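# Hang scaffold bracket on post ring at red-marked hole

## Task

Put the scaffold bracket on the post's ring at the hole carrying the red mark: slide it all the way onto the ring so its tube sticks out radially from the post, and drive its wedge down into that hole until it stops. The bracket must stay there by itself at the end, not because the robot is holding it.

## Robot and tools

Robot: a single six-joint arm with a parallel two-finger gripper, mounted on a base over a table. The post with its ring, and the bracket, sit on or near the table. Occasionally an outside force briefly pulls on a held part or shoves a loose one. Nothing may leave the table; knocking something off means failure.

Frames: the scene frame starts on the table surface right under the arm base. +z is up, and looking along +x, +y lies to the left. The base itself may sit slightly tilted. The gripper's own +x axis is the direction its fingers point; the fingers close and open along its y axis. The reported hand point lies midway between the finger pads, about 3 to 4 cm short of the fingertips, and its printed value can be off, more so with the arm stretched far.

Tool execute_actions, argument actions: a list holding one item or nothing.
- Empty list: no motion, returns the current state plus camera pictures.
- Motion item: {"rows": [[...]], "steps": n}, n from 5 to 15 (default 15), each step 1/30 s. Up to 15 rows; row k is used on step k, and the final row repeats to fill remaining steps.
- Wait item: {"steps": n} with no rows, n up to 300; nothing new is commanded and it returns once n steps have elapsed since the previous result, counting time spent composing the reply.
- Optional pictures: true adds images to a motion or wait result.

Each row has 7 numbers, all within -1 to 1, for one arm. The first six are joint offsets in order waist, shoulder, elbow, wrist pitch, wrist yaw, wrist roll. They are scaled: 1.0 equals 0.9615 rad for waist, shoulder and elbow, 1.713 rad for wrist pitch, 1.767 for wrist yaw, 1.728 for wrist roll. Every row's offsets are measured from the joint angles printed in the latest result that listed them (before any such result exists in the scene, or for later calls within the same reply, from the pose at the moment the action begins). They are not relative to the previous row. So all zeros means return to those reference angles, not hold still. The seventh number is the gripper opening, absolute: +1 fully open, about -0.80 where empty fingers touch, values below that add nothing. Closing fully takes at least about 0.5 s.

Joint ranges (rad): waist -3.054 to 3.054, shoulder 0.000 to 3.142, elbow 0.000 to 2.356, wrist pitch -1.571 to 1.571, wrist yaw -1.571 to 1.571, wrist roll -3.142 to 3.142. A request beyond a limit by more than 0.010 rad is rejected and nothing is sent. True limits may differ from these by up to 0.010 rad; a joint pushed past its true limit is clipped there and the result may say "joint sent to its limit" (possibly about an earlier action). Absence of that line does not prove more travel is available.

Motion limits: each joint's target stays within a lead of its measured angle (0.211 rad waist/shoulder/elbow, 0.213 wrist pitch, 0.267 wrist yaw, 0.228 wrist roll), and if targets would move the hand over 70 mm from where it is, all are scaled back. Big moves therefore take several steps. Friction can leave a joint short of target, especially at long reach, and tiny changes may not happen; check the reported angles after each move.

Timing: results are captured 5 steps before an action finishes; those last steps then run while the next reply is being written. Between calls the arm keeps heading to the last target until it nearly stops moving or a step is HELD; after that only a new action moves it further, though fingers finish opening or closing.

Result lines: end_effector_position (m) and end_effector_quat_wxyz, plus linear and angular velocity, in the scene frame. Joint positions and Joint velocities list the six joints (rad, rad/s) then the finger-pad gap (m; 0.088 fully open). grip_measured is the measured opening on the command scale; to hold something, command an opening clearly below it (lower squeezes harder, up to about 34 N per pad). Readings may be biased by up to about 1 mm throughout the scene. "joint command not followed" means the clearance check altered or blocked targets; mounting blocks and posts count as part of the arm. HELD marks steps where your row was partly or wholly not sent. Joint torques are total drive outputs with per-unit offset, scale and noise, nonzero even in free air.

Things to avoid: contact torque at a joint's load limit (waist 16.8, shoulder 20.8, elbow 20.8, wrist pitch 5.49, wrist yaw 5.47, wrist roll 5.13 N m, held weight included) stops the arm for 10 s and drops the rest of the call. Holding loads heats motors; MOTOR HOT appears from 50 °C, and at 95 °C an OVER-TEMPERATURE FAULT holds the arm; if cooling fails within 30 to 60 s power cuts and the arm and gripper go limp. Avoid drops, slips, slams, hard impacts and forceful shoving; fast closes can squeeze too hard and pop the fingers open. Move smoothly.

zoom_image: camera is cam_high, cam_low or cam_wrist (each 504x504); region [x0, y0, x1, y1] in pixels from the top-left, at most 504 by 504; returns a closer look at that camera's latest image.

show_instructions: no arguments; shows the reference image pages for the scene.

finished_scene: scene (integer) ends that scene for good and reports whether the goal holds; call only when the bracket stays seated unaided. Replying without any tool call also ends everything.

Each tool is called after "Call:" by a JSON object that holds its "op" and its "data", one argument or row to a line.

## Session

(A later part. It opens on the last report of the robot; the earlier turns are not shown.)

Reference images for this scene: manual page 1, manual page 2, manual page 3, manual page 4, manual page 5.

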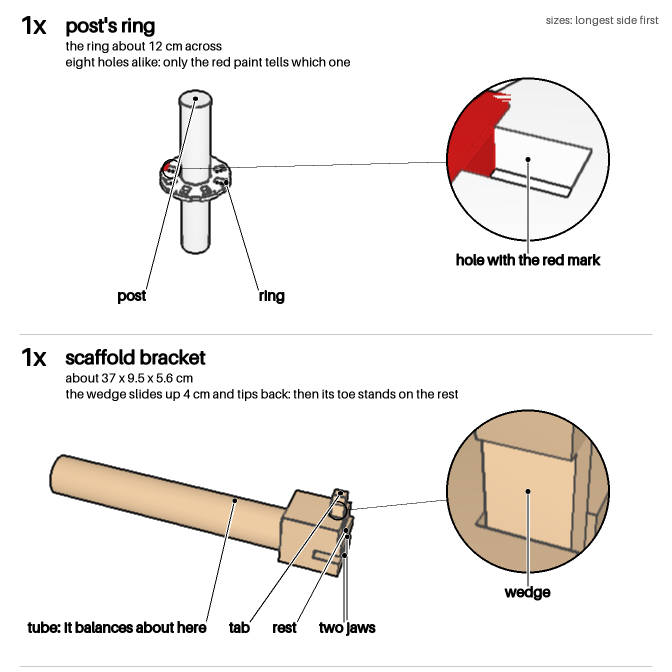

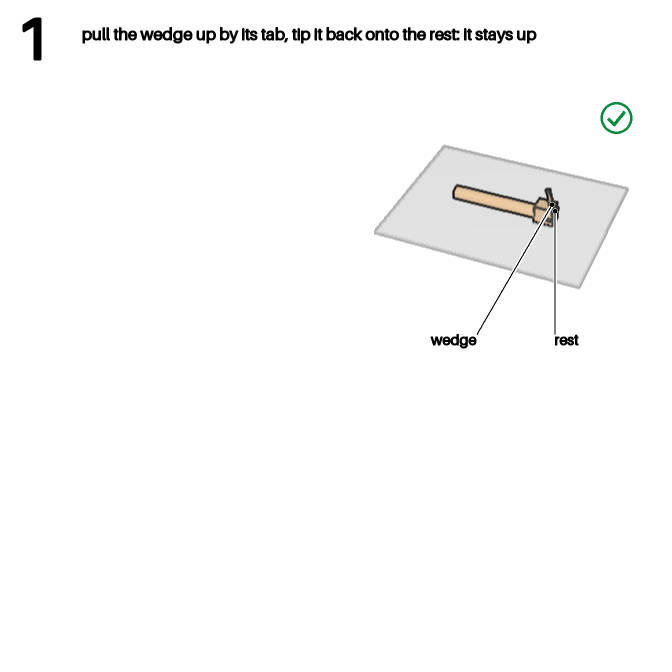

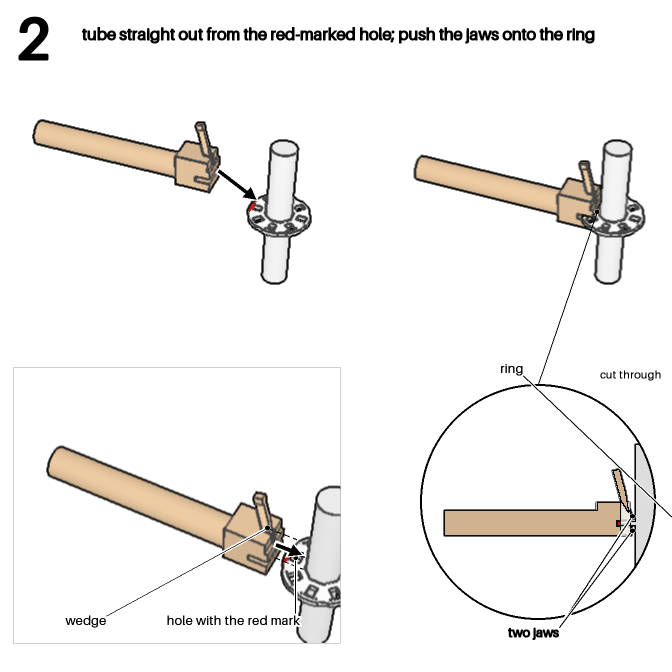

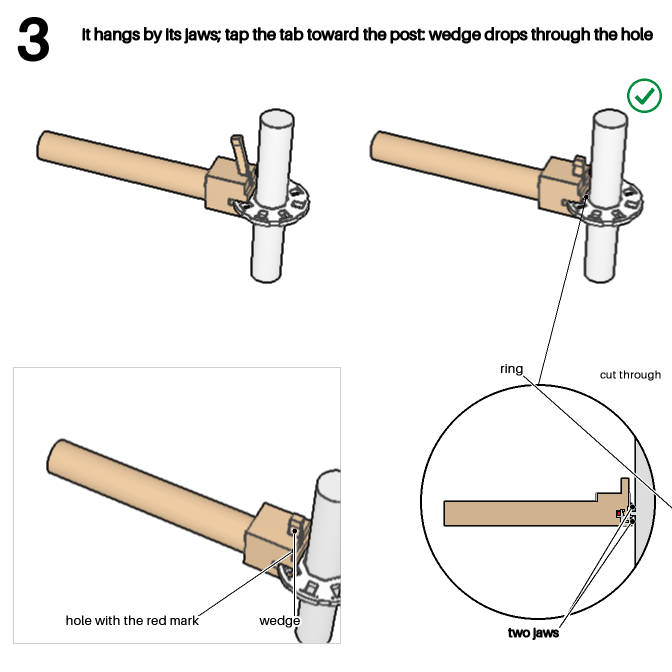

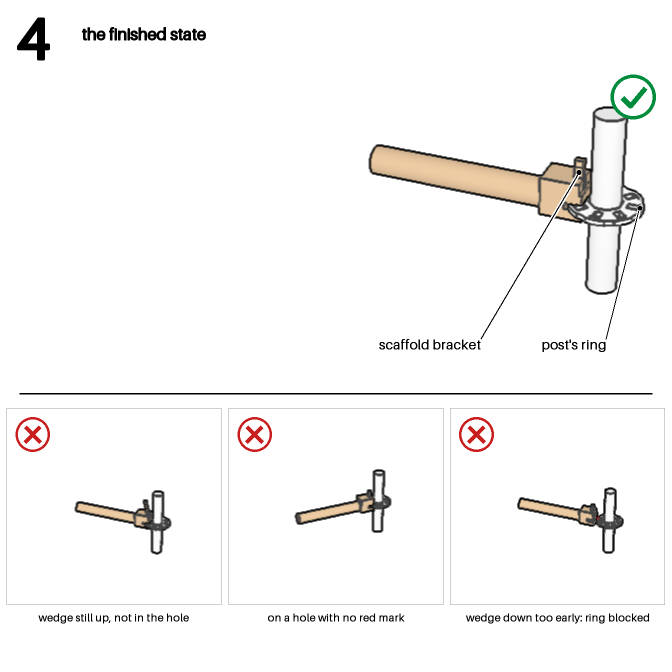

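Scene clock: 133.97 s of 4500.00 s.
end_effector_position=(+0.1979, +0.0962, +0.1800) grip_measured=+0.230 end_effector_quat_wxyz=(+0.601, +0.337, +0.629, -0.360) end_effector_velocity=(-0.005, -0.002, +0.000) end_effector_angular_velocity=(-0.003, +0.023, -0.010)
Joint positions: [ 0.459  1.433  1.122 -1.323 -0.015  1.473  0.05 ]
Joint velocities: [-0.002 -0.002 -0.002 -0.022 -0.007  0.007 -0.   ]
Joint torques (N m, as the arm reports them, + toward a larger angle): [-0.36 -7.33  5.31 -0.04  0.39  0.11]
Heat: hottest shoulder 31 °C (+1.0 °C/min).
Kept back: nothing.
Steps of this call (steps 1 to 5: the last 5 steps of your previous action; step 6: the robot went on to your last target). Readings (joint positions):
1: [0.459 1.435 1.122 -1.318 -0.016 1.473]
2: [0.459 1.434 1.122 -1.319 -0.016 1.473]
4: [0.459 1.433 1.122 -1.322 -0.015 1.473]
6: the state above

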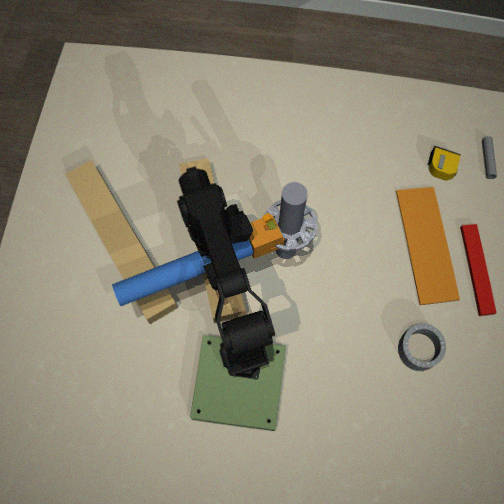

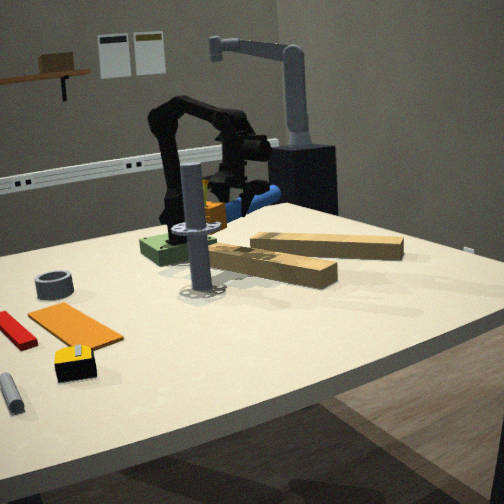

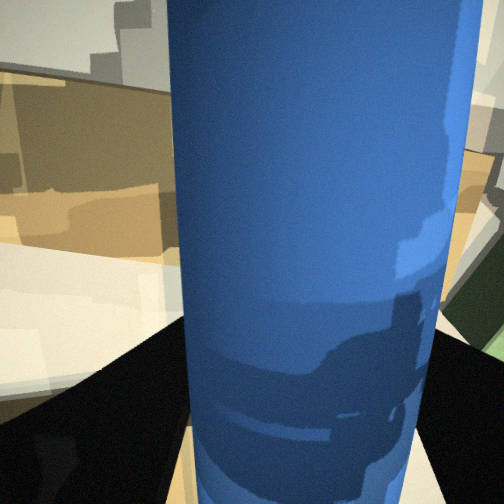

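Call:
{"op": "execute_actions", "data": {
  "actions": [
    {"rows": [[-0.01,0.01,0.015,0,0.008,-0.005,-1],[-0.018,0.018,0.022,0,0.008,-0.01,-1],[-0.026,0.025,0.028,0,0.008,-0.014,-1],[-0.032,0.03,0.032,0,0.008,-0.018,-1],[-0.038,0.033,0.035,0,0.008,-0.021,-1]], "steps": 12}
  ]
}}

Call:
{"op": "execute_actions", "data": {
  "actions": [
    {"steps": 6}
  ],
  "pictures": true
}}

Call:
{"op": "zoom_image", "data": {
  "camera": "cam_high",
  "region": [207, 165, 337, 295]
}}

Scene clock: 134.73 s of 4500.00 s.
end_effector_position=(+0.1984, +0.0960, +0.1779) grip_measured=+0.230 end_effector_quat_wxyz=(+0.592, +0.332, +0.639, -0.362) end_effector_velocity=(+0.005, +0.003, -0.013) end_effector_angular_velocity=(+0.052, +0.090, -0.006)
Joint positions: [ 0.448  1.455  1.132 -1.334 -0.029  1.457  0.05 ]
Joint velocities: [-0.051  0.076  0.007  0.007 -0.081 -0.051 -0.   ]
Joint torques (N m, as the arm reports them, + toward a larger angle): [-2.15 -4.86  6.6   1.03  1.22 -0.44]
Heat: hottest shoulder 31 °C (+1.0 °C/min).
Steps of this call (steps 1 to 15: the robot went on to your last target; step 16: nothing new was sent; steps 17 to 23: the first 7 steps of this action). Readings (joint positions):
17: [0.459 1.434 1.122 -1.323 -0.015 1.473]
18: [0.458 1.436 1.122 -1.324 -0.015 1.471]
20: [0.454 1.444 1.127 -1.329 -0.020 1.465]
23: the state above

Scene clock: 134.93 s of 4500.00 s.
end_effector_position=(+0.1987, +0.0960, +0.1770) grip_measured=+0.230 end_effector_quat_wxyz=(+0.590, +0.332, +0.640, -0.362) end_effector_velocity=(+0.001, +0.001, -0.000) end_effector_angular_velocity=(+0.009, -0.004, -0.010)
Joint positions: [ 0.445  1.459  1.132 -1.333 -0.032  1.454  0.05 ]
Joint velocities: [-0.002 -0.002 -0.002  0.007 -0.007  0.007 -0.   ]
Joint torques (N m, as the arm reports them, + toward a larger angle): [-2.25 -4.64  6.68  1.04  1.36 -0.54]
Heat: hottest shoulder 31 °C (+1.0 °C/min).
Kept back: nothing.
Steps of this call (steps 1 to 5: the last 5 steps of your previous action; step 6: the robot went on to your last target). Readings (joint positions):
1: [0.446 1.457 1.132 -1.333 -0.031 1.455]
2: [0.445 1.458 1.132 -1.333 -0.032 1.455]
4: [0.445 1.459 1.132 -1.333 -0.032 1.454]
6: the state above

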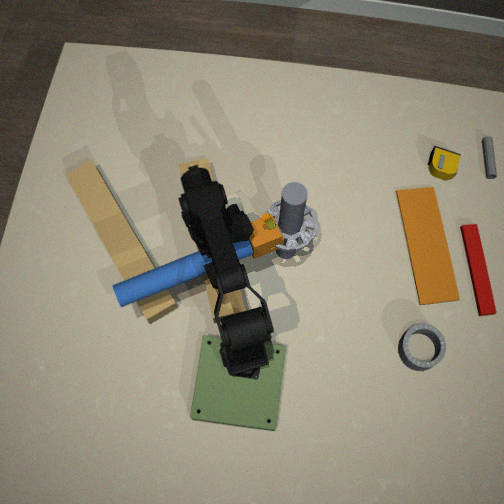

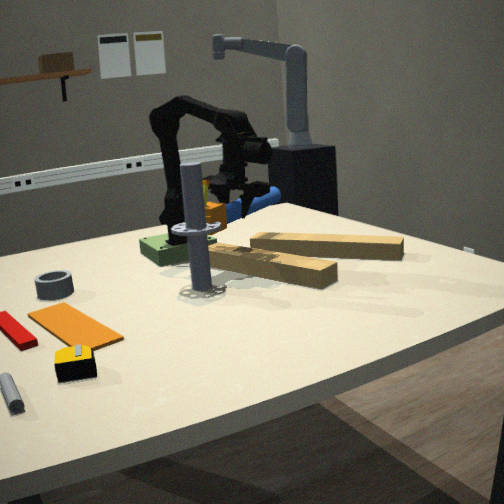

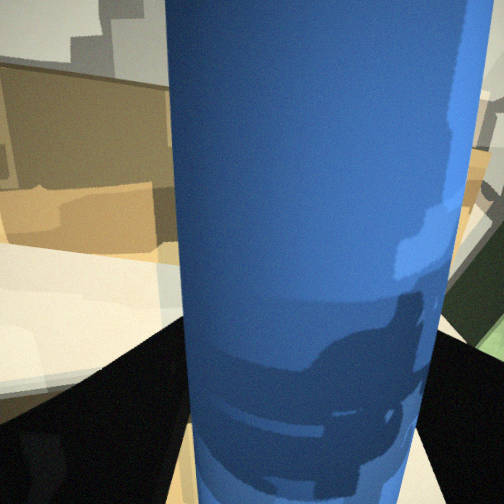

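Region (207, 165, 337, 295) of cam_high's 504x504 image, scaled by 3.877, with more detail than that image has.

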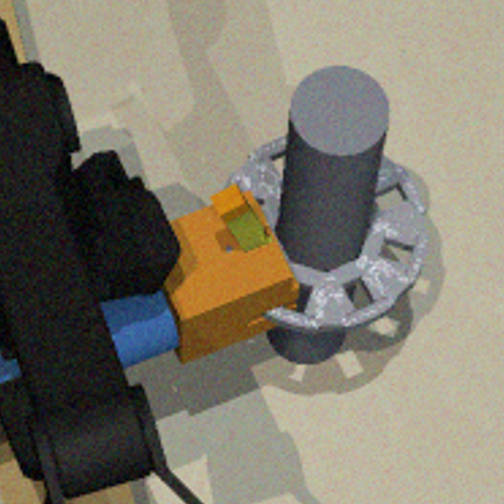

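Call:
{"op": "execute_actions", "data": {
  "actions": [
    {"rows": [[0.006,-0.012,0,0,0,0,-1],[0.006,-0.012,0,0,0,0,-1],[0.006,-0.012,0,0,0,0,-1],[0.006,-0.012,0,0,0,0,-1],[0.006,-0.012,0,0,0,0,0.6]], "steps": 15}
  ]
}}

Call:
{"op": "execute_actions", "data": {
  "actions": [
    {"steps": 10}
  ]
}}

Call:
{"op": "execute_actions", "data": {
  "actions": [
    {"rows": [[0,-0.03,0.03,-0.03,0,0,0.6],[0,-0.06,0.06,-0.06,0,0,0.6],[0,-0.09,0.09,-0.09,0,0,0.6],[0,-0.12,0.12,-0.12,0,0,0.6],[0,-0.15,0.15,-0.15,0,0,0.6]], "steps": 15}
  ]
}}

Call:
{"op": "execute_actions", "data": {
  "actions": [
    {"steps": 6}
  ],
  "pictures": true
}}

Call:
{"op": "zoom_image", "data": {
  "camera": "cam_high",
  "region": [187, 145, 337, 295]
}}

Call:
{"op": "zoom_image", "data": {
  "camera": "cam_low",
  "region": [150, 120, 310, 280]
}}

Scene clock: 135.67 s of 4500.00 s.
end_effector_position=(+0.1985, +0.0960, +0.1765) grip_measured=+0.230 end_effector_quat_wxyz=(+0.590, +0.331, +0.640, -0.363) end_effector_velocity=(-0.005, -0.002, -0.001) end_effector_angular_velocity=(-0.004, +0.028, +0.004)
Joint positions: [ 0.445  1.46   1.13  -1.332 -0.032  1.455  0.05 ]
Joint velocities: [-0.002  0.002 -0.002 -0.022 -0.007 -0.007  0.   ]
Joint torques (N m, as the arm reports them, + toward a larger angle): [ 0.47 -6.62  4.57  0.29 -0.03 -0.07]
Heat: hottest elbow 32 °C (+2.0 °C/min).
Steps of this call (steps 1 to 12: the robot went on to your last target; steps 13 to 22: the first 10 steps of this action). Readings (joint positions):
13: [0.444 1.460 1.132 -1.333 -0.033 1.453]
14: [0.445 1.460 1.131 -1.332 -0.032 1.454]
16: [0.445 1.460 1.130 -1.332 -0.032 1.455]
20: [0.445 1.460 1.130 -1.332 -0.032 1.455]
22: the state above

Scene clock: 136.00 s of 4500.00 s.
end_effector_position=(+0.1981, +0.0964, +0.1778) grip_measured=+0.621 end_effector_quat_wxyz=(+0.592, +0.333, +0.639, -0.361) end_effector_velocity=(+0.001, +0.001, -0.000) end_effector_angular_velocity=(+0.011, -0.004, +0.019)
Joint positions: [ 0.448  1.454  1.13  -1.332 -0.032  1.455  0.069]
Joint velocities: [-0.002 -0.002 -0.002  0.007 -0.007 -0.022 -0.042]
Joint torques (N m, as the arm reports them, + toward a larger angle): [ 0.21 -5.79  4.65  0.3  -0.07 -0.03]
Heat: hottest elbow 32 °C (+2.0 °C/min).
Kept back: nothing.
Steps of this call (steps 1 to 5: the last 5 steps of your previous action; steps 6 to 10: the robot went on to your last target). Readings (joint positions):
1: [0.445 1.460 1.130 -1.332 -0.032 1.455]
2: [0.445 1.460 1.130 -1.332 -0.032 1.455]
4: [0.445 1.460 1.130 -1.332 -0.032 1.455]
8: [0.448 1.454 1.130 -1.332 -0.032 1.455]
10: the state above

action 0: row 5 of 5 would take arm/djoint_3 (the wrist pitch) more than 0.010 radians past the lower end of its range (-1.571 radians), so nothing of the call was run and nothing moved. Give that column a number nearer 0 in that row, or first move the joint away from that end.

Scene clock: 136.20 s of 4500.00 s.
end_effector_position=(+0.1981, +0.0964, +0.1778) grip_measured=+0.599 end_effector_quat_wxyz=(+0.592, +0.333, +0.639, -0.361) end_effector_velocity=(-0.003, +0.002, +0.000) end_effector_angular_velocity=(+0.019, +0.016, +0.018)
Joint positions: [ 0.448  1.454  1.13  -1.332 -0.032  1.455  0.068]
Joint velocities: [-0.002 -0.002 -0.002 -0.007 -0.022 -0.022  0.   ]
Joint torques (N m, as the arm reports them, + toward a larger angle): [ 0.22 -5.84  4.66  0.3  -0.07 -0.06]
Heat: hottest shoulder 31 °C (+1.0 °C/min).
Kept back: nothing.
Steps of this call (steps 1 to 6: the robot went on to your last target). Readings (joint positions):
1: [0.448 1.454 1.130 -1.332 -0.032 1.455]
2: [0.448 1.454 1.130 -1.332 -0.032 1.455]
4: [0.448 1.454 1.130 -1.332 -0.032 1.455]
6: the state above
The arm was judged still, so your last target was given up. Only a new action makes it travel on or press farther. Fingers that are still opening or closing keep moving.

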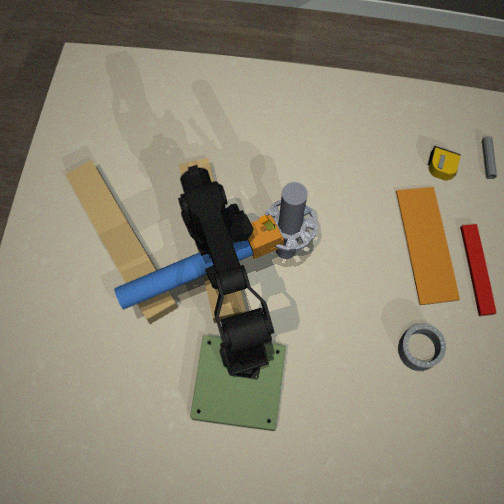

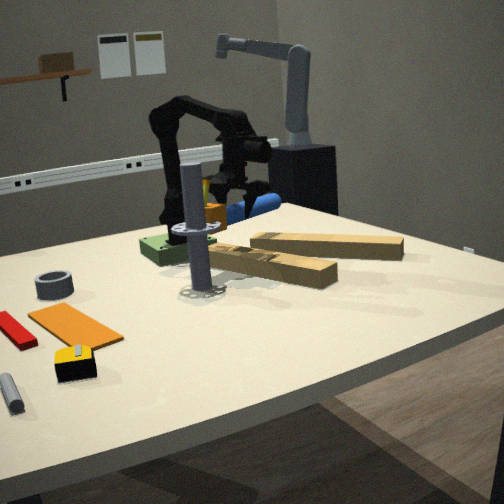

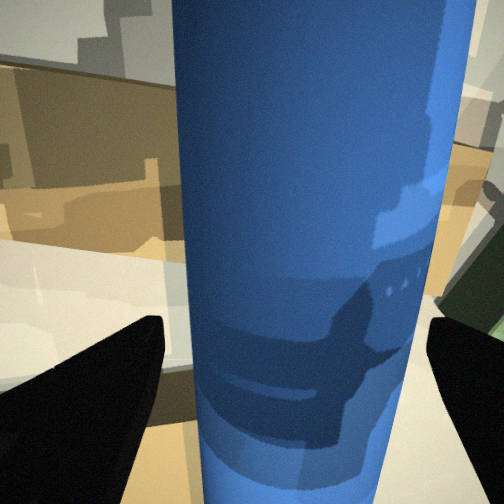

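Region (187, 145, 337, 295) of cam_high's 504x504 image, scaled by 3.360, with more detail than that image has.

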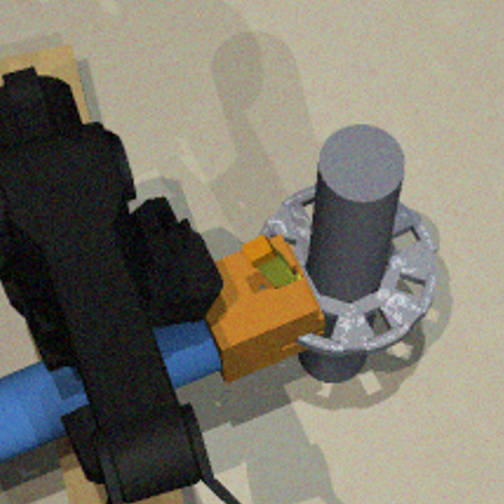

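Region (150, 120, 310, 280) of cam_low's 504x504 image, scaled by 3.150, with more detail than that image has.

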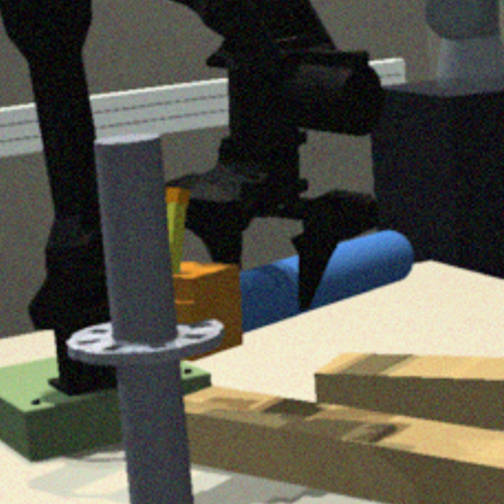

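Call:
{"op": "execute_actions", "data": {
  "actions": [
    {"rows": [[0,-0.015,0.06,-0.03,0,0,0.6],[0,-0.03,0.12,-0.06,0,0,0.6],[0,-0.045,0.18,-0.09,0,0,0.6],[0,-0.06,0.24,-0.115,0,0,0.6],[0,-0.07,0.3,-0.13,0,0,0.2],[0,-0.07,0.325,-0.13,0,0,-0.8]], "steps": 15}
  ]
}}

Call:
{"op": "execute_actions", "data": {
  "actions": [
    {"steps": 10}
  ],
  "pictures": true
}}

Call:
{"op": "zoom_image", "data": {
  "camera": "cam_high",
  "region": [157, 115, 337, 295]
}}

Call:
{"op": "zoom_image", "data": {
  "camera": "cam_low",
  "region": [150, 100, 310, 260]
}}

Scene clock: 137.13 s of 4500.00 s.
end_effector_position=(+0.2035, +0.0989, +0.2683) grip_measured=-0.085 end_effector_quat_wxyz=(+0.627, +0.379, +0.605, -0.312) end_effector_velocity=(-0.027, -0.012, +0.077) end_effector_angular_velocity=(+0.058, -0.111, +0.006)
Joint positions: [ 0.448  1.379  1.43  -1.54  -0.032  1.455  0.035]
Joint velocities: [-0.002 -0.12   0.217 -0.212 -0.007 -0.007 -0.174]
Joint torques (N m, as the arm reports them, + toward a larger angle): [-0.05 -2.72  4.01  0.55 -0.05 -0.02]
Heat: hottest shoulder 31 °C (+1.0 °C/min).
Steps of this call (steps 1 to 18: nothing new was sent; steps 19 to 28: the first 10 steps of this action). Readings (joint positions):
19: [0.448 1.453 1.137 -1.341 -0.032 1.455]
20: [0.448 1.453 1.155 -1.368 -0.032 1.455]
22: [0.448 1.444 1.226 -1.438 -0.032 1.455]
26: [0.448 1.395 1.400 -1.519 -0.032 1.455]
28: the state above

Scene clock: 137.47 s of 4500.00 s.
end_effector_position=(+0.2024, +0.0984, +0.2688) grip_measured=-0.785 end_effector_quat_wxyz=(+0.625, +0.377, +0.607, -0.315) end_effector_velocity=(-0.002, -0.000, +0.002) end_effector_angular_velocity=(+0.007, +0.000, +0.005)
Joint positions: [ 0.448  1.382  1.436 -1.551 -0.032  1.455  0.001]
Joint velocities: [-0.002 -0.007  0.002 -0.007 -0.007 -0.007 -0.   ]
Joint torques (N m, as the arm reports them, + toward a larger angle): [-0.01 -4.09  5.1   0.43 -0.04 -0.01]
Heat: hottest shoulder 31 °C (+1.0 °C/min).
Kept back: nothing.
Steps of this call (steps 1 to 5: the last 5 steps of your previous action; steps 6 to 10: the robot went on to your last target). Readings (joint positions):
1: [0.448 1.377 1.435 -1.545 -0.032 1.455]
2: [0.448 1.377 1.436 -1.546 -0.032 1.455]
4: [0.448 1.382 1.436 -1.549 -0.032 1.455]
8: [0.448 1.382 1.436 -1.551 -0.032 1.455]
10: the state above

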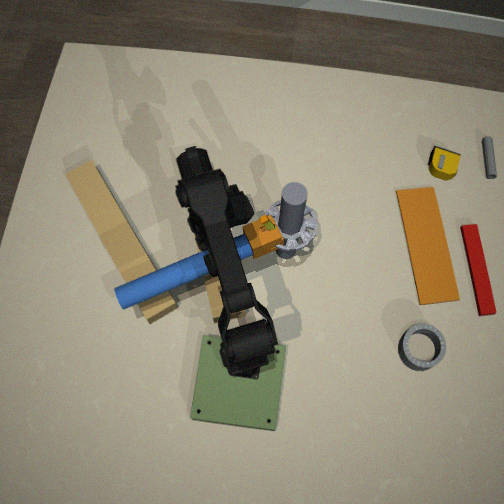

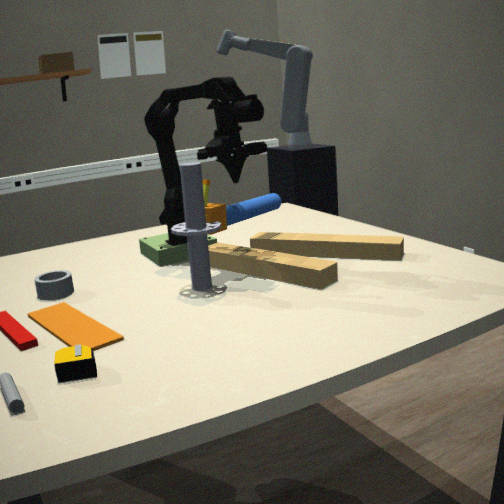

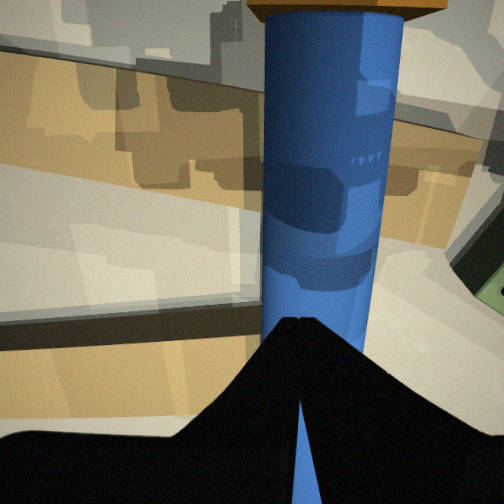

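Region (157, 115, 337, 295) of cam_high's 504x504 image, scaled by 2.800, with more detail than that image has.

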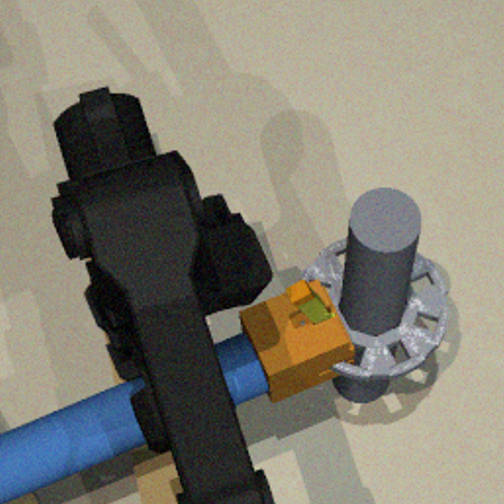

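Region (150, 100, 310, 260) of cam_low's 504x504 image, scaled by 3.150, with more detail than that image has.

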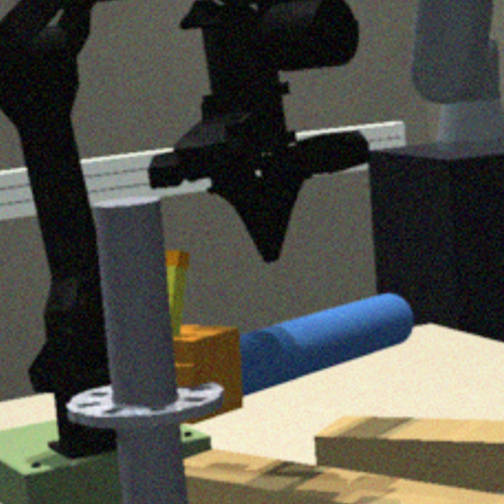

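Call:
{"op": "execute_actions", "data": {
  "actions": [
    {"rows": [[-0.06,0.005,0.01,0,0,-0.035,-0.8],[-0.12,0.01,0.02,0,0,-0.07,-0.8],[-0.18,0.015,0.03,0,0,-0.105,-0.8],[-0.24,0.02,0.04,0,0,-0.14,-0.8],[-0.315,0.028,0.05,0,0,-0.175,-0.8]], "steps": 15}
  ]
}}

Call:
{"op": "execute_actions", "data": {
  "actions": [
    {"steps": 8}
  ],
  "pictures": true
}}

Call:
{"op": "zoom_image", "data": {
  "camera": "cam_high",
  "region": [177, 115, 357, 295]
}}

Call:
{"op": "zoom_image", "data": {
  "camera": "cam_low",
  "region": [150, 100, 310, 260]
}}

Scene clock: 138.53 s of 4500.00 s.
end_effector_position=(+0.2298, +0.0359, +0.2745) grip_measured=-0.785 end_effector_quat_wxyz=(+0.636, +0.380, +0.592, -0.318) end_effector_velocity=(+0.003, -0.029, +0.007) end_effector_angular_velocity=(-0.015, -0.018, +0.126)
Joint positions: [ 0.156  1.402  1.474 -1.552 -0.029  1.174  0.001]
Joint velocities: [-0.129 -0.002  0.027 -0.022 -0.007 -0.256 -0.   ]
Joint torques (N m, as the arm reports them, + toward a larger angle): [ 0.13 -4.07  5.29  0.71 -0.17 -0.06]
Heat: hottest shoulder 31 °C (+1.0 °C/min).
Steps of this call (steps 1 to 22: the robot went on to your last target; steps 23 to 32: the first 10 steps of this action). Readings (joint positions):
23: [0.442 1.382 1.436 -1.552 -0.033 1.442]
24: [0.422 1.383 1.438 -1.552 -0.034 1.413]
26: [0.343 1.388 1.448 -1.552 -0.034 1.329]
30: [0.176 1.401 1.471 -1.552 -0.029 1.196]
32: the state above

Scene clock: 138.80 s of 4500.00 s.
end_effector_position=(+0.2304, +0.0341, +0.2748) grip_measured=-0.785 end_effector_quat_wxyz=(+0.638, +0.377, +0.593, -0.314) end_effector_velocity=(-0.002, -0.002, -0.000) end_effector_angular_velocity=(+0.004, +0.007, +0.010)
Joint positions: [ 0.148  1.403  1.476 -1.552 -0.029  1.156  0.001]
Joint velocities: [-0.012 -0.002 -0.002 -0.007 -0.007 -0.022 -0.   ]
Joint torques (N m, as the arm reports them, + toward a larger angle): [-0.3  -4.08  5.31  0.72 -0.14 -0.07]
Heat: hottest shoulder 31 °C (+1.0 °C/min).
Kept back: nothing.
Steps of this call (steps 1 to 5: the last 5 steps of your previous action; steps 6 to 8: the robot went on to your last target). Readings (joint positions):
1: [0.153 1.402 1.475 -1.552 -0.029 1.169]
2: [0.152 1.402 1.475 -1.552 -0.029 1.164]
4: [0.150 1.402 1.476 -1.552 -0.029 1.159]
8: the state above

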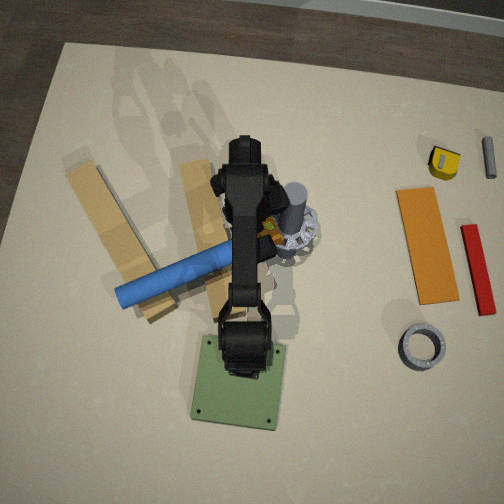

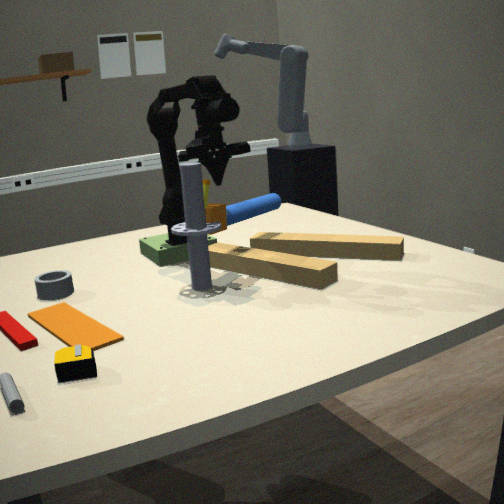

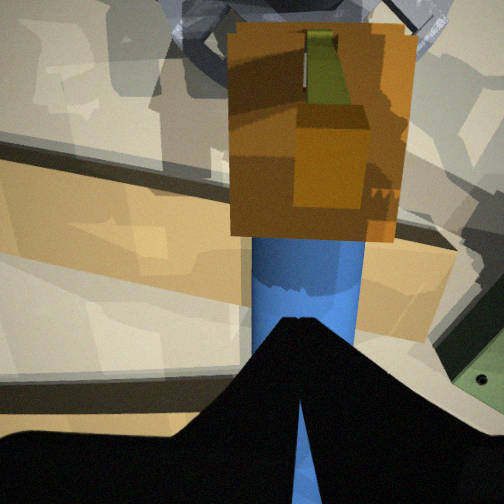

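Region (177, 115, 357, 295) of cam_high's 504x504 image, scaled by 2.800, with more detail than that image has.

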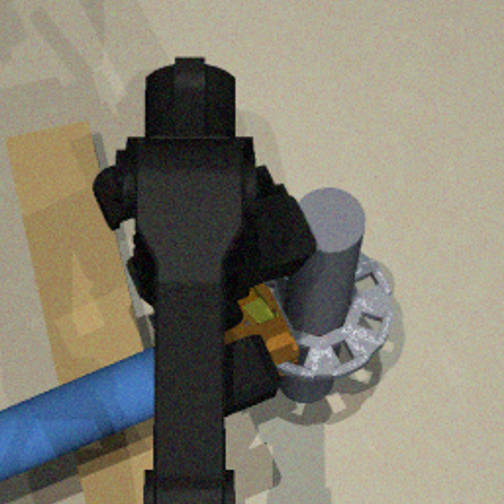

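Region (150, 100, 310, 260) of cam_low's 504x504 image, scaled by 3.150, with more detail than that image has.

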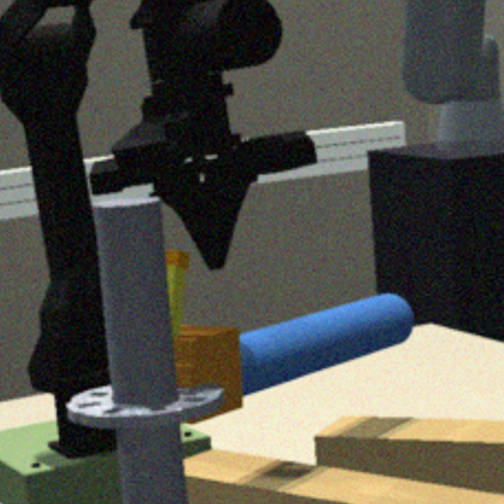

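Call:
{"op": "execute_actions", "data": {
  "actions": [
    {"rows": [[-0.04,0.012,0.012,0,0,-0.02,-0.8],[-0.08,0.024,0.024,0,0,-0.04,-0.8],[-0.12,0.036,0.036,0,0,-0.06,-0.8],[-0.16,0.048,0.046,0,0,-0.08,-0.8],[-0.2,0.06,0.056,0,0,-0.1,-0.8],[-0.23,0.07,0.064,0,0,-0.12,-0.8],[-0.255,0.078,0.07,0,0,-0.14,-0.8]], "steps": 15}
  ]
}}

Call:
{"op": "execute_actions", "data": {
  "actions": [
    {"steps": 8}
  ],
  "pictures": true
}}

Call:
{"op": "zoom_image", "data": {
  "camera": "cam_low",
  "region": [150, 100, 310, 260]
}}

Scene clock: 139.57 s of 4500.00 s.
end_effector_position=(+0.2461, -0.0151, +0.2741) grip_measured=-0.785 end_effector_quat_wxyz=(+0.635, +0.376, +0.596, -0.316) end_effector_velocity=(+0.011, -0.032, -0.017) end_effector_angular_velocity=(+0.002, +0.083, +0.191)
Joint positions: [-0.069  1.465  1.527 -1.558 -0.049  0.94   0.001]
Joint velocities: [-0.139  0.11   0.032 -0.022 -0.022 -0.33  -0.   ]
Joint torques (N m, as the arm reports them, + toward a larger angle): [-1.45 -4.87  5.64  1.13  0.82 -0.05]
Heat: hottest shoulder 31 °C (+1.0 °C/min).
Steps of this call (steps 1 to 13: the robot went on to your last target; steps 14 to 23: the first 10 steps of this action). Readings (joint positions):
14: [0.144 1.403 1.476 -1.552 -0.031 1.147]
15: [0.131 1.406 1.479 -1.552 -0.031 1.131]
17: [0.080 1.419 1.493 -1.552 -0.031 1.084]
21: [-0.048 1.456 1.525 -1.556 -0.042 0.969]
23: the state above

Scene clock: 139.83 s of 4500.00 s.
end_effector_position=(+0.2466, -0.0160, +0.2736) grip_measured=-0.785 end_effector_quat_wxyz=(+0.637, +0.371, +0.600, -0.310) end_effector_velocity=(+0.002, +0.000, -0.001) end_effector_angular_velocity=(+0.004, -0.005, +0.035)
Joint positions: [-0.074  1.469  1.529 -1.559 -0.052  0.916  0.001]
Joint velocities: [-0.002  0.002 -0.002  0.007 -0.007 -0.037 -0.   ]
Joint torques (N m, as the arm reports them, + toward a larger angle): [-2.32 -4.39  5.82  1.22  0.92 -0.06]
Heat: hottest shoulder 31 °C (+1.0 °C/min).
Kept back: nothing.
Steps of this call (steps 1 to 5: the last 5 steps of your previous action; steps 6 to 8: the robot went on to your last target). Readings (joint positions):
1: [-0.072 1.468 1.528 -1.558 -0.050 0.932]
2: [-0.073 1.469 1.528 -1.558 -0.051 0.927]
4: [-0.073 1.469 1.528 -1.559 -0.052 0.921]
8: the state above

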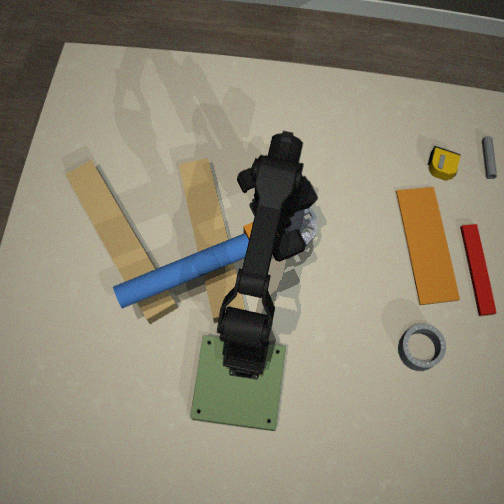

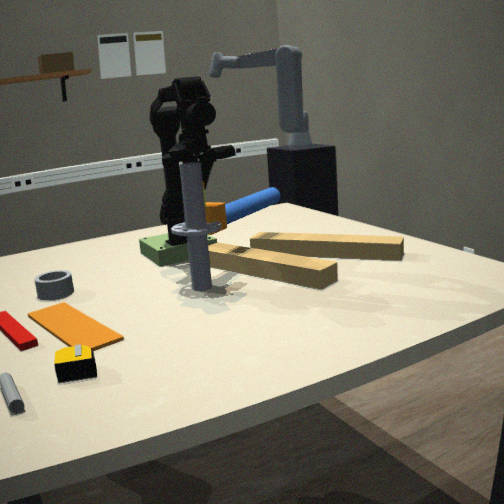

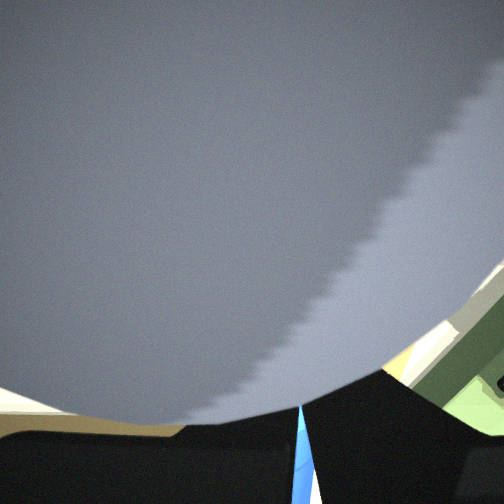

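Region (150, 100, 310, 260) of cam_low's 504x504 image, scaled by 3.150, with more detail than that image has.

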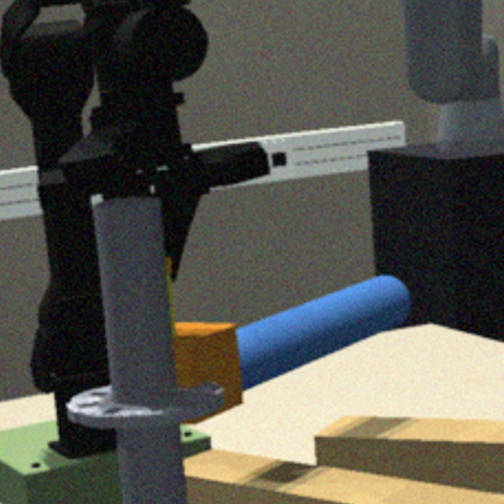

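Call:
{"op": "execute_actions", "data": {
  "actions": [
    {"rows": [[0.03,0,0,0,0,0.03,-0.8],[0.06,-0.005,0,0,0,0.05,-0.8],[0.09,-0.01,0,0,0,0.07,-0.8]], "steps": 15}
  ]
}}

Call:
{"op": "execute_actions", "data": {
  "actions": [
    {"steps": 10}
  ],
  "pictures": true
}}

Call:
{"op": "zoom_image", "data": {
  "camera": "cam_low",
  "region": [150, 100, 310, 260]
}}

Call:
{"op": "zoom_image", "data": {
  "camera": "cam_high",
  "region": [177, 115, 357, 295]
}}

Scene clock: 140.40 s of 4500.00 s.
end_effector_position=(+0.2466, +0.0040, +0.2743) grip_measured=-0.785 end_effector_quat_wxyz=(+0.630, +0.382, +0.596, -0.319) end_effector_velocity=(-0.003, +0.003, +0.001) end_effector_angular_velocity=(+0.012, +0.005, -0.043)
Joint positions: [ 0.008  1.467  1.529 -1.559 -0.049  1.03   0.001]
Joint velocities: [ 0.007 -0.007 -0.002 -0.007 -0.007  0.051  0.   ]
Joint torques (N m, as the arm reports them, + toward a larger angle): [ 0.32 -6.03  4.54  0.66 -0.2   0.05]
Heat: hottest shoulder 31 °C (+1.0 °C/min).
Steps of this call (steps 1 to 7: the robot went on to your last target; steps 8 to 17: the first 10 steps of this action). Readings (joint positions):
8: [-0.072 1.469 1.529 -1.560 -0.052 0.926]
9: [-0.061 1.469 1.529 -1.561 -0.052 0.946]
11: [-0.025 1.469 1.529 -1.561 -0.050 0.992]
15: [0.006 1.467 1.529 -1.559 -0.049 1.025]
17: the state above

Scene clock: 140.73 s of 4500.00 s.
end_effector_position=(+0.2466, +0.0044, +0.2744) grip_measured=-0.785 end_effector_quat_wxyz=(+0.630, +0.383, +0.596, -0.319) end_effector_velocity=(-0.002, +0.001, -0.000) end_effector_angular_velocity=(+0.007, +0.007, +0.006)
Joint positions: [ 0.009  1.466  1.529 -1.559 -0.049  1.035  0.001]
Joint velocities: [-0.002 -0.002 -0.002 -0.007 -0.007 -0.007  0.   ]
Joint torques (N m, as the arm reports them, + toward a larger angle): [ 0.32 -6.11  4.53  0.67 -0.23  0.05]
Heat: hottest shoulder 31 °C (+1.0 °C/min).
Kept back: nothing.
Steps of this call (steps 1 to 5: the last 5 steps of your previous action; steps 6 to 10: the robot went on to your last target). Readings (joint positions):
1: [0.008 1.467 1.529 -1.559 -0.049 1.032]
2: [0.008 1.466 1.529 -1.559 -0.049 1.033]
4: [0.009 1.466 1.529 -1.559 -0.049 1.034]
8: [0.009 1.466 1.529 -1.559 -0.049 1.035]
10: the state above

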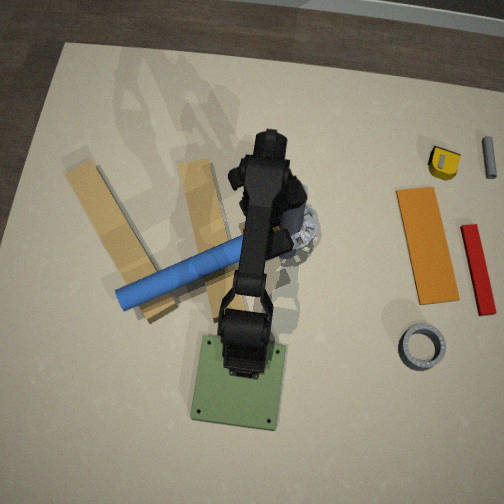

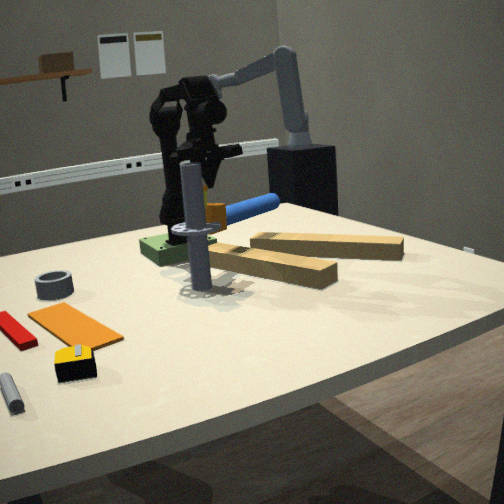

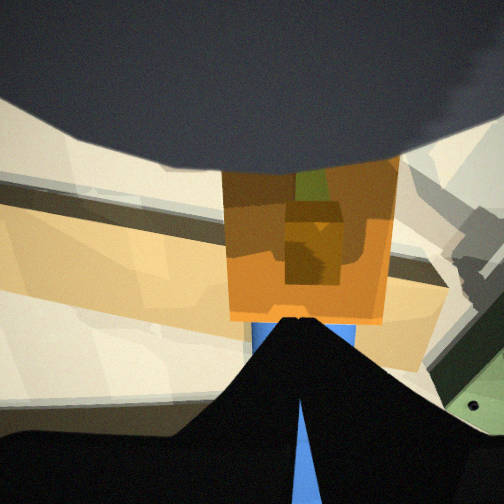

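Region (150, 100, 310, 260) of cam_low's 504x504 image, scaled by 3.150, with more detail than that image has.

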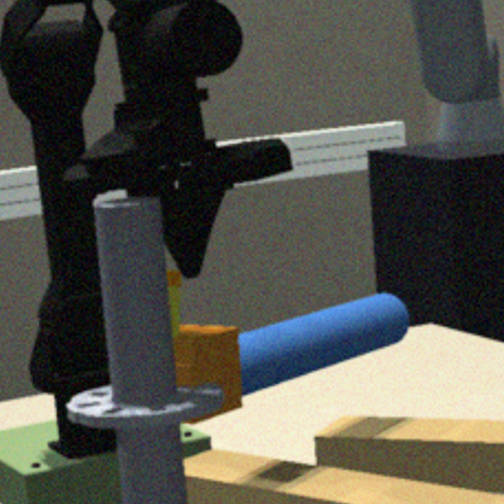

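Region (177, 115, 357, 295) of cam_high's 504x504 image, scaled by 2.800, with more detail than that image has.

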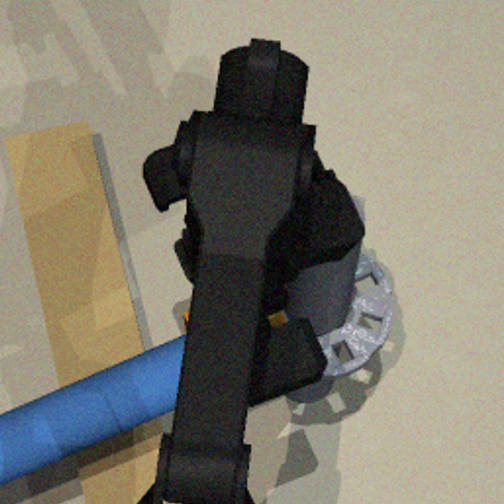

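Call:
{"op": "execute_actions", "data": {
  "actions": [
    {"rows": [[0,0,0.03,0,0,0,-0.8],[0,0,0.06,0,0,0,-0.8],[0,0,0.08,0,0.02,0,-0.8],[0,0,0.08,0,0.05,0,-0.8],[0,0,0.08,0,0.08,0,-0.8],[0,0,0.08,0,0.11,0,-0.8],[0,0,0.08,0,0.13,0,-0.8]], "steps": 15}
  ]
}}

Call:
{"op": "execute_actions", "data": {
  "actions": [
    {"steps": 10}
  ],
  "pictures": true
}}

Call:
{"op": "zoom_image", "data": {
  "camera": "cam_low",
  "region": [150, 100, 310, 260]
}}

Scene clock: 141.70 s of 4500.00 s.
end_effector_position=(+0.2549, -0.0254, +0.2940) grip_measured=-0.785 end_effector_quat_wxyz=(+0.680, +0.337, +0.535, -0.371) end_effector_velocity=(-0.004, -0.048, +0.006) end_effector_angular_velocity=(-0.312, +0.011, -0.044)
Joint positions: [ 0.009  1.465  1.597 -1.559  0.148  1.035  0.001]
Joint velocities: [-0.002 -0.002 -0.002 -0.007  0.315 -0.007  0.   ]
Joint torques (N m, as the arm reports them, + toward a larger angle): [-0.04 -5.23  5.21  0.81  0.22 -0.04]
Heat: hottest shoulder 31 °C (+1.0 °C/min).
Steps of this call (steps 1 to 15: the robot went on to your last target; steps 16 to 19: nothing new was sent; steps 20 to 29: the first 10 steps of this action). Readings (joint positions):
20: [0.009 1.466 1.531 -1.559 -0.049 1.035]
21: [0.009 1.466 1.539 -1.559 -0.049 1.035]
23: [0.010 1.467 1.566 -1.559 -0.026 1.035]
27: [0.010 1.466 1.597 -1.559 0.116 1.035]
29: the state above

Scene clock: 142.03 s of 4500.00 s.
end_effector_position=(+0.2549, -0.0295, +0.2949) grip_measured=-0.785 end_effector_quat_wxyz=(+0.684, +0.328, +0.529, -0.380) end_effector_velocity=(+0.001, -0.002, +0.000) end_effector_angular_velocity=(-0.008, -0.006, +0.004)
Joint positions: [ 0.01   1.465  1.598 -1.559  0.177  1.035  0.001]
Joint velocities: [-0.002 -0.002 -0.002  0.007  0.007 -0.007 -0.   ]
Joint torques (N m, as the arm reports them, + toward a larger angle): [-0.05 -5.21  5.21  0.8   0.25 -0.02]
Heat: hottest shoulder 31 °C (+1.0 °C/min).
Kept back: nothing.
Steps of this call (steps 1 to 5: the last 5 steps of your previous action; steps 6 to 10: the robot went on to your last target). Readings (joint positions):
1: [0.009 1.465 1.597 -1.559 0.157 1.035]
2: [0.009 1.465 1.597 -1.559 0.163 1.035]
4: [0.009 1.465 1.598 -1.559 0.170 1.035]
8: [0.010 1.465 1.598 -1.559 0.176 1.035]
10: the state above

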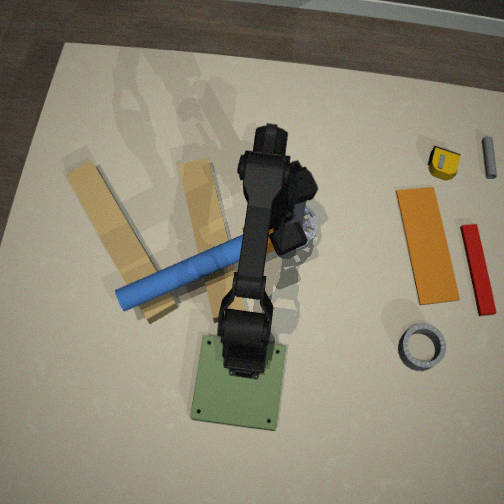

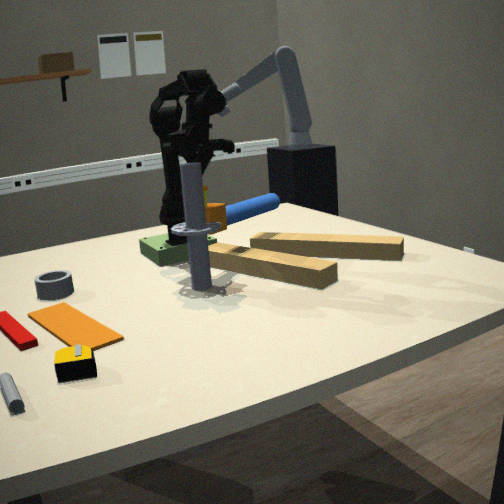

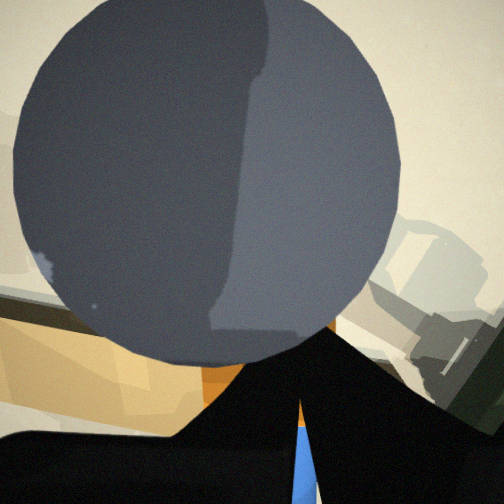

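Region (150, 100, 310, 260) of cam_low's 504x504 image, scaled by 3.150, with more detail than that image has.

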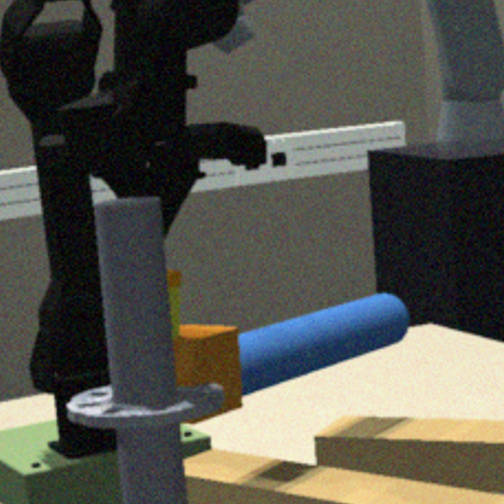

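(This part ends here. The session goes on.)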